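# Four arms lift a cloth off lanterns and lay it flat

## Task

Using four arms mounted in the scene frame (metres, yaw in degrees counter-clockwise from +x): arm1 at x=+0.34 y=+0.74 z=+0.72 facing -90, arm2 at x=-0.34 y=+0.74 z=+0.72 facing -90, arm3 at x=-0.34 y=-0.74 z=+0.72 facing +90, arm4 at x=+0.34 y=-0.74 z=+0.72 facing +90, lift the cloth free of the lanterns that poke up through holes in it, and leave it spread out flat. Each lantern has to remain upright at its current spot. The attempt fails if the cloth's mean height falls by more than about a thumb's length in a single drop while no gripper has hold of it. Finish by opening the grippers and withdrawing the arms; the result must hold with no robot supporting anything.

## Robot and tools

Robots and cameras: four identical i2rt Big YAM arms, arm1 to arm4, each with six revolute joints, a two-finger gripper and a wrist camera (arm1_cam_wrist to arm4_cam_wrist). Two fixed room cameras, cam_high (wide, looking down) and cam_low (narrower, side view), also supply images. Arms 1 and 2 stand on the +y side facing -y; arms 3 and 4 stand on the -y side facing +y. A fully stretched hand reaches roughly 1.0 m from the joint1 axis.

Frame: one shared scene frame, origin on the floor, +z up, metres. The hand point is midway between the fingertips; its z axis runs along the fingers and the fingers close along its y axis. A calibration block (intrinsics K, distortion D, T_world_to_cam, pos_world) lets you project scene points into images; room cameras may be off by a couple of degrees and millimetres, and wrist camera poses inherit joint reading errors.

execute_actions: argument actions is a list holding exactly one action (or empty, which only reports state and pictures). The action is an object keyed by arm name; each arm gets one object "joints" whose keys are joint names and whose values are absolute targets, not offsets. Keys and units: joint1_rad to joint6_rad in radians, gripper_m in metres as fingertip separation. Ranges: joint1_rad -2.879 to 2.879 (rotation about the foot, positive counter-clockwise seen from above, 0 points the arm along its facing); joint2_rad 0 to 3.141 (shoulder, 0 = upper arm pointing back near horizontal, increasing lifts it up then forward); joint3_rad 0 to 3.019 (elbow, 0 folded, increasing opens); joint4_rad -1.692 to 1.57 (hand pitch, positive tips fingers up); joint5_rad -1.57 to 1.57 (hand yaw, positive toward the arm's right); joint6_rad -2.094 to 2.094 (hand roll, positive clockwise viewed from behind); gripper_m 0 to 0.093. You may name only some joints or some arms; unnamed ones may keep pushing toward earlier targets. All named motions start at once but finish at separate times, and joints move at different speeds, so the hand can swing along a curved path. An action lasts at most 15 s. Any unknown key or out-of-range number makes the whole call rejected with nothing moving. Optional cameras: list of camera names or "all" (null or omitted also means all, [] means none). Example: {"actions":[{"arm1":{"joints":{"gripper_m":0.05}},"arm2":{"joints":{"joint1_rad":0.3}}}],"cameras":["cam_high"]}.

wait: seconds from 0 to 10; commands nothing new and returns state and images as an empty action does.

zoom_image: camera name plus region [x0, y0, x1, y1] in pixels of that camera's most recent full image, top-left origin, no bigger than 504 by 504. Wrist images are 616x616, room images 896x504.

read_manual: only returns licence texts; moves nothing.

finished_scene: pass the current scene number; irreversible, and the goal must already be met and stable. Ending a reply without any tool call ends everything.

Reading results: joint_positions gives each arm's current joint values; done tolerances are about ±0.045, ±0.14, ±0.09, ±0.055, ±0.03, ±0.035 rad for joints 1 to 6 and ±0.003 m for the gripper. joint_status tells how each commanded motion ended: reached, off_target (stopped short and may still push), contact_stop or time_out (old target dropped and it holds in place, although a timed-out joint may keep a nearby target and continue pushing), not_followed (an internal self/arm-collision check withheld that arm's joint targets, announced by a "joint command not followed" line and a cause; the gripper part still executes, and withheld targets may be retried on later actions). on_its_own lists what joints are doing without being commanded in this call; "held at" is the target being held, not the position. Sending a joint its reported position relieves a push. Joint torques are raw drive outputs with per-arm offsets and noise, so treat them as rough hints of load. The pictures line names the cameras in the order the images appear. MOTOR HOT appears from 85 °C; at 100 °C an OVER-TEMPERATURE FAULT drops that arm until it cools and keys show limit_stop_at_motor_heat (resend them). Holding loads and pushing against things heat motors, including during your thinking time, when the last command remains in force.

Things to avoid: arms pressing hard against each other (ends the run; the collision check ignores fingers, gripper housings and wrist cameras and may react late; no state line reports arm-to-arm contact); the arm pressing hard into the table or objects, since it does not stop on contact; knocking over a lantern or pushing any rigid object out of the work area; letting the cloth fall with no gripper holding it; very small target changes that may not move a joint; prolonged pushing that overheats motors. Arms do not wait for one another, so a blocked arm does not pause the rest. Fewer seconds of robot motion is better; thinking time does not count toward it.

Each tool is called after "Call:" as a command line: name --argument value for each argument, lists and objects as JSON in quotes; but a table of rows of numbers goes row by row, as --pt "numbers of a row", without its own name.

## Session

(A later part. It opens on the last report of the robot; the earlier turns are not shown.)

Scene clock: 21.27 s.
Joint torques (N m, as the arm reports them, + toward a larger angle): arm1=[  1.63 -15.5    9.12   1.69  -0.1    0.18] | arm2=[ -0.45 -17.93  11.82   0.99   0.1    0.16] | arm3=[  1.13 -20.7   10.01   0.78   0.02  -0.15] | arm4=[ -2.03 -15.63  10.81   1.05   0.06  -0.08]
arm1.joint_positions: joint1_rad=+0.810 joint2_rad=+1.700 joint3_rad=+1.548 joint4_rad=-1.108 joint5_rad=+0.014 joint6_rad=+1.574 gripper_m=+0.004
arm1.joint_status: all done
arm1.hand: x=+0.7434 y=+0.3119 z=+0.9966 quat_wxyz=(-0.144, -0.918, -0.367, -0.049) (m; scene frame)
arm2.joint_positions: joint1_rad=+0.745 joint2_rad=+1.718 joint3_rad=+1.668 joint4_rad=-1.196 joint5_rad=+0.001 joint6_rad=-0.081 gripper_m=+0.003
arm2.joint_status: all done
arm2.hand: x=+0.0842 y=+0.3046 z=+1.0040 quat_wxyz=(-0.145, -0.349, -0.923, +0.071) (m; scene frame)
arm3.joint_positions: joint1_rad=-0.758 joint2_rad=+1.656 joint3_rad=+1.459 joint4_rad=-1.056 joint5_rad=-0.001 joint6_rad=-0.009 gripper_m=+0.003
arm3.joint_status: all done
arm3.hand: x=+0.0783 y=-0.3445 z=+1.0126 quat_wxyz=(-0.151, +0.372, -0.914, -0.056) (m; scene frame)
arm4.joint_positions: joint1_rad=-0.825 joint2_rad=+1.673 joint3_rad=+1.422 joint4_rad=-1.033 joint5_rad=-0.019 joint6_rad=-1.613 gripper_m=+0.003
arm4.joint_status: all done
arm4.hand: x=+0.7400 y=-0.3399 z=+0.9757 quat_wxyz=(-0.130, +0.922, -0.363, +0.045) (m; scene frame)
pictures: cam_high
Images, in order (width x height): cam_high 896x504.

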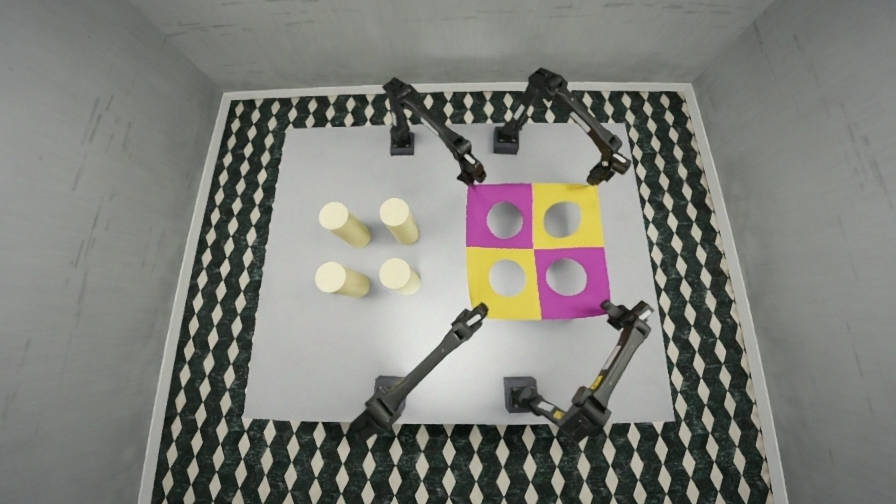

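Call:
execute_actions --actions '[{"arm1":{"joints":{"joint1_rad":0.84,"joint2_rad":2.075,"joint3_rad":1.415,"joint4_rad":-0.76}},"arm2":{"joints":{"joint2_rad":2.015,"joint3_rad":1.445,"joint4_rad":-0.90}},"arm3":{"joints":{"joint2_rad":2.08,"joint3_rad":1.40,"joint4_rad":-0.87}},"arm4":{"joints":{"joint1_rad":-0.85,"joint2_rad":2.06,"joint3_rad":1.40,"joint4_rad":-0.78}}}]' --cameras '[]'

Call:
execute_actions --actions '[{"arm1":{"joints":{"gripper_m":0.09}},"arm2":{"joints":{"gripper_m":0.09}},"arm3":{"joints":{"gripper_m":0.09}},"arm4":{"joints":{"gripper_m":0.09}}}]' --cameras '[]'

Call:
execute_actions --actions '[{"arm1":{"joints":{"joint2_rad":1.2}},"arm2":{"joints":{"joint2_rad":1.2}},"arm3":{"joints":{"joint2_rad":1.2}},"arm4":{"joints":{"joint2_rad":1.2}}}]' --cameras '["cam_high","cam_low"]'

Scene clock: 23.17 s.
Joint torques (N m, as the arm reports them, + toward a larger angle): arm1=[  1.95 -17.4    7.08   1.28  -0.14   0.18] | arm2=[ -0.1  -18.53   7.63   0.11   0.07   0.16] | arm3=[  0.66 -23.8    6.98  -0.51   0.09  -0.15] | arm4=[ -2.81 -18.97   8.45   0.61   0.05  -0.09]
arm1.joint_positions: joint1_rad=+0.820 joint2_rad=+2.064 joint3_rad=+1.411 joint4_rad=-0.781 joint5_rad=+0.014 joint6_rad=+1.577 gripper_m=+0.004
arm1.joint_status: all done
arm1.hand: x=+0.7516 y=+0.3113 z=+0.7478 quat_wxyz=(-0.064, -0.925, -0.374, -0.017) (m; scene frame)
arm2.joint_positions: joint1_rad=+0.744 joint2_rad=+1.998 joint3_rad=+1.460 joint4_rad=-0.888 joint5_rad=+0.002 joint6_rad=-0.081 gripper_m=+0.003
arm2.joint_status: all done
arm2.hand: x=+0.0829 y=+0.3039 z=+0.7692 quat_wxyz=(-0.065, -0.353, -0.933, +0.033) (m; scene frame)
arm3.joint_positions: joint1_rad=-0.756 joint2_rad=+2.098 joint3_rad=+1.394 joint4_rad=-0.864 joint5_rad=-0.002 joint6_rad=-0.010 gripper_m=+0.003
arm3.joint_status: all done
arm3.hand: x=+0.0723 y=-0.3514 z=+0.7490 quat_wxyz=(-0.004, +0.377, -0.926, +0.001) (m; scene frame)
arm4.joint_positions: joint1_rad=-0.836 joint2_rad=+2.083 joint3_rad=+1.376 joint4_rad=-0.800 joint5_rad=-0.019 joint6_rad=-1.614 gripper_m=+0.003
arm4.joint_status: all done
arm4.hand: x=+0.7452 y=-0.3418 z=+0.7395 quat_wxyz=(-0.028, +0.928, -0.372, +0.000) (m; scene frame)
pictures: none
No camera images: the call's "cameras" was empty. Leave "cameras" out to get every camera's image.

Scene clock: 23.87 s.
Joint torques (N m, as the arm reports them, + toward a larger angle): arm1=[  1.61 -17.82   6.91   1.19   0.04   0.19] | arm2=[ -0.09 -18.3    8.89   0.22   0.07   0.15] | arm3=[  0.19 -23.55   7.03  -0.49   0.06  -0.14] | arm4=[ -2.14 -19.08   8.48   0.62  -0.07  -0.09]
arm1.joint_positions: joint1_rad=+0.834 joint2_rad=+2.064 joint3_rad=+1.411 joint4_rad=-0.778 joint5_rad=+0.010 joint6_rad=+1.577 gripper_m=+0.090
arm1.joint_status: all done
arm1.hand: x=+0.7583 y=+0.3169 z=+0.7479 quat_wxyz=(-0.065, -0.922, -0.381, -0.020) (m; scene frame)
arm2.joint_positions: joint1_rad=+0.744 joint2_rad=+1.999 joint3_rad=+1.444 joint4_rad=-0.891 joint5_rad=+0.002 joint6_rad=-0.080 gripper_m=+0.090
arm2.joint_status: all done
arm2.hand: x=+0.0774 y=+0.3097 z=+0.7626 quat_wxyz=(-0.055, -0.354, -0.933, +0.029) (m; scene frame)
arm3.joint_positions: joint1_rad=-0.756 joint2_rad=+2.098 joint3_rad=+1.394 joint4_rad=-0.864 joint5_rad=-0.002 joint6_rad=-0.010 gripper_m=+0.090
arm3.joint_status: all done
arm3.hand: x=+0.0723 y=-0.3514 z=+0.7490 quat_wxyz=(-0.004, +0.377, -0.926, +0.001) (m; scene frame)
arm4.joint_positions: joint1_rad=-0.843 joint2_rad=+2.083 joint3_rad=+1.376 joint4_rad=-0.800 joint5_rad=-0.016 joint6_rad=-1.614 gripper_m=+0.090
arm4.joint_status: all done
arm4.hand: x=+0.7485 y=-0.3452 z=+0.7394 quat_wxyz=(-0.028, +0.927, -0.375, +0.001) (m; scene frame)
pictures: none
No camera images: the call's "cameras" was empty. Leave "cameras" out to get every camera's image.

Scene clock: 25.60 s.
Joint torques (N m, as the arm reports them, + toward a larger angle): arm1=[ 1.   -7.67  9.57  2.24  0.    0.1 ] | arm2=[ -0.1  -10.35  12.3    1.53   0.08   0.15] | arm3=[ 1.01 -8.54 10.37  1.1   0.07 -0.15] | arm4=[-2.25 -7.24 11.24  1.63 -0.04 -0.03]
arm1.joint_positions: joint1_rad=+0.834 joint2_rad=+1.196 joint3_rad=+1.411 joint4_rad=-0.772 joint5_rad=+0.010 joint6_rad=+1.577 gripper_m=+0.090
arm1.joint_status: all done
arm1.hand: x=+0.7115 y=+0.3660 z=+1.2511 quat_wxyz=(-0.448, -0.810, -0.333, -0.182) (m; scene frame)
arm2.joint_positions: joint1_rad=+0.744 joint2_rad=+1.205 joint3_rad=+1.434 joint4_rad=-0.893 joint5_rad=+0.002 joint6_rad=-0.080 gripper_m=+0.090
arm2.joint_status: all done
arm2.hand: x=+0.0221 y=+0.3688 z=+1.2046 quat_wxyz=(-0.395, -0.319, -0.840, +0.190) (m; scene frame)
arm3.joint_positions: joint1_rad=-0.756 joint2_rad=+1.185 joint3_rad=+1.386 joint4_rad=-0.864 joint5_rad=-0.002 joint6_rad=-0.010 gripper_m=+0.090
arm3.joint_status: all done
arm3.hand: x=+0.0301 y=-0.3865 z=+1.2500 quat_wxyz=(-0.411, +0.340, -0.831, -0.160) (m; scene frame)
arm4.joint_positions: joint1_rad=-0.843 joint2_rad=+1.196 joint3_rad=+1.379 joint4_rad=-0.796 joint5_rad=-0.016 joint6_rad=-1.614 gripper_m=+0.090
arm4.joint_status: all done
arm4.hand: x=+0.7183 y=-0.3770 z=+1.2419 quat_wxyz=(-0.418, +0.826, -0.332, +0.181) (m; scene frame)
pictures: cam_high, cam_low
Images, in order (width x height): cam_high 896x504, cam_low 896x504.

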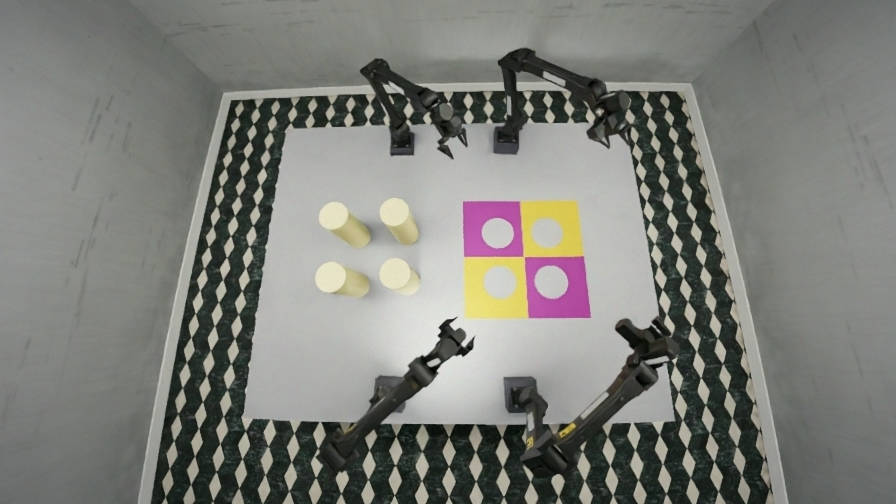

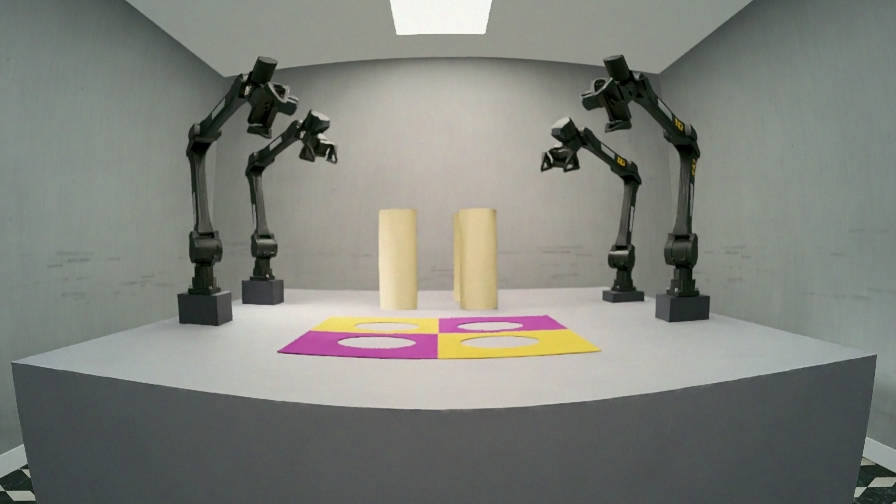

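Call:
finished_scene --scene 2

The scene is finished: the task was done.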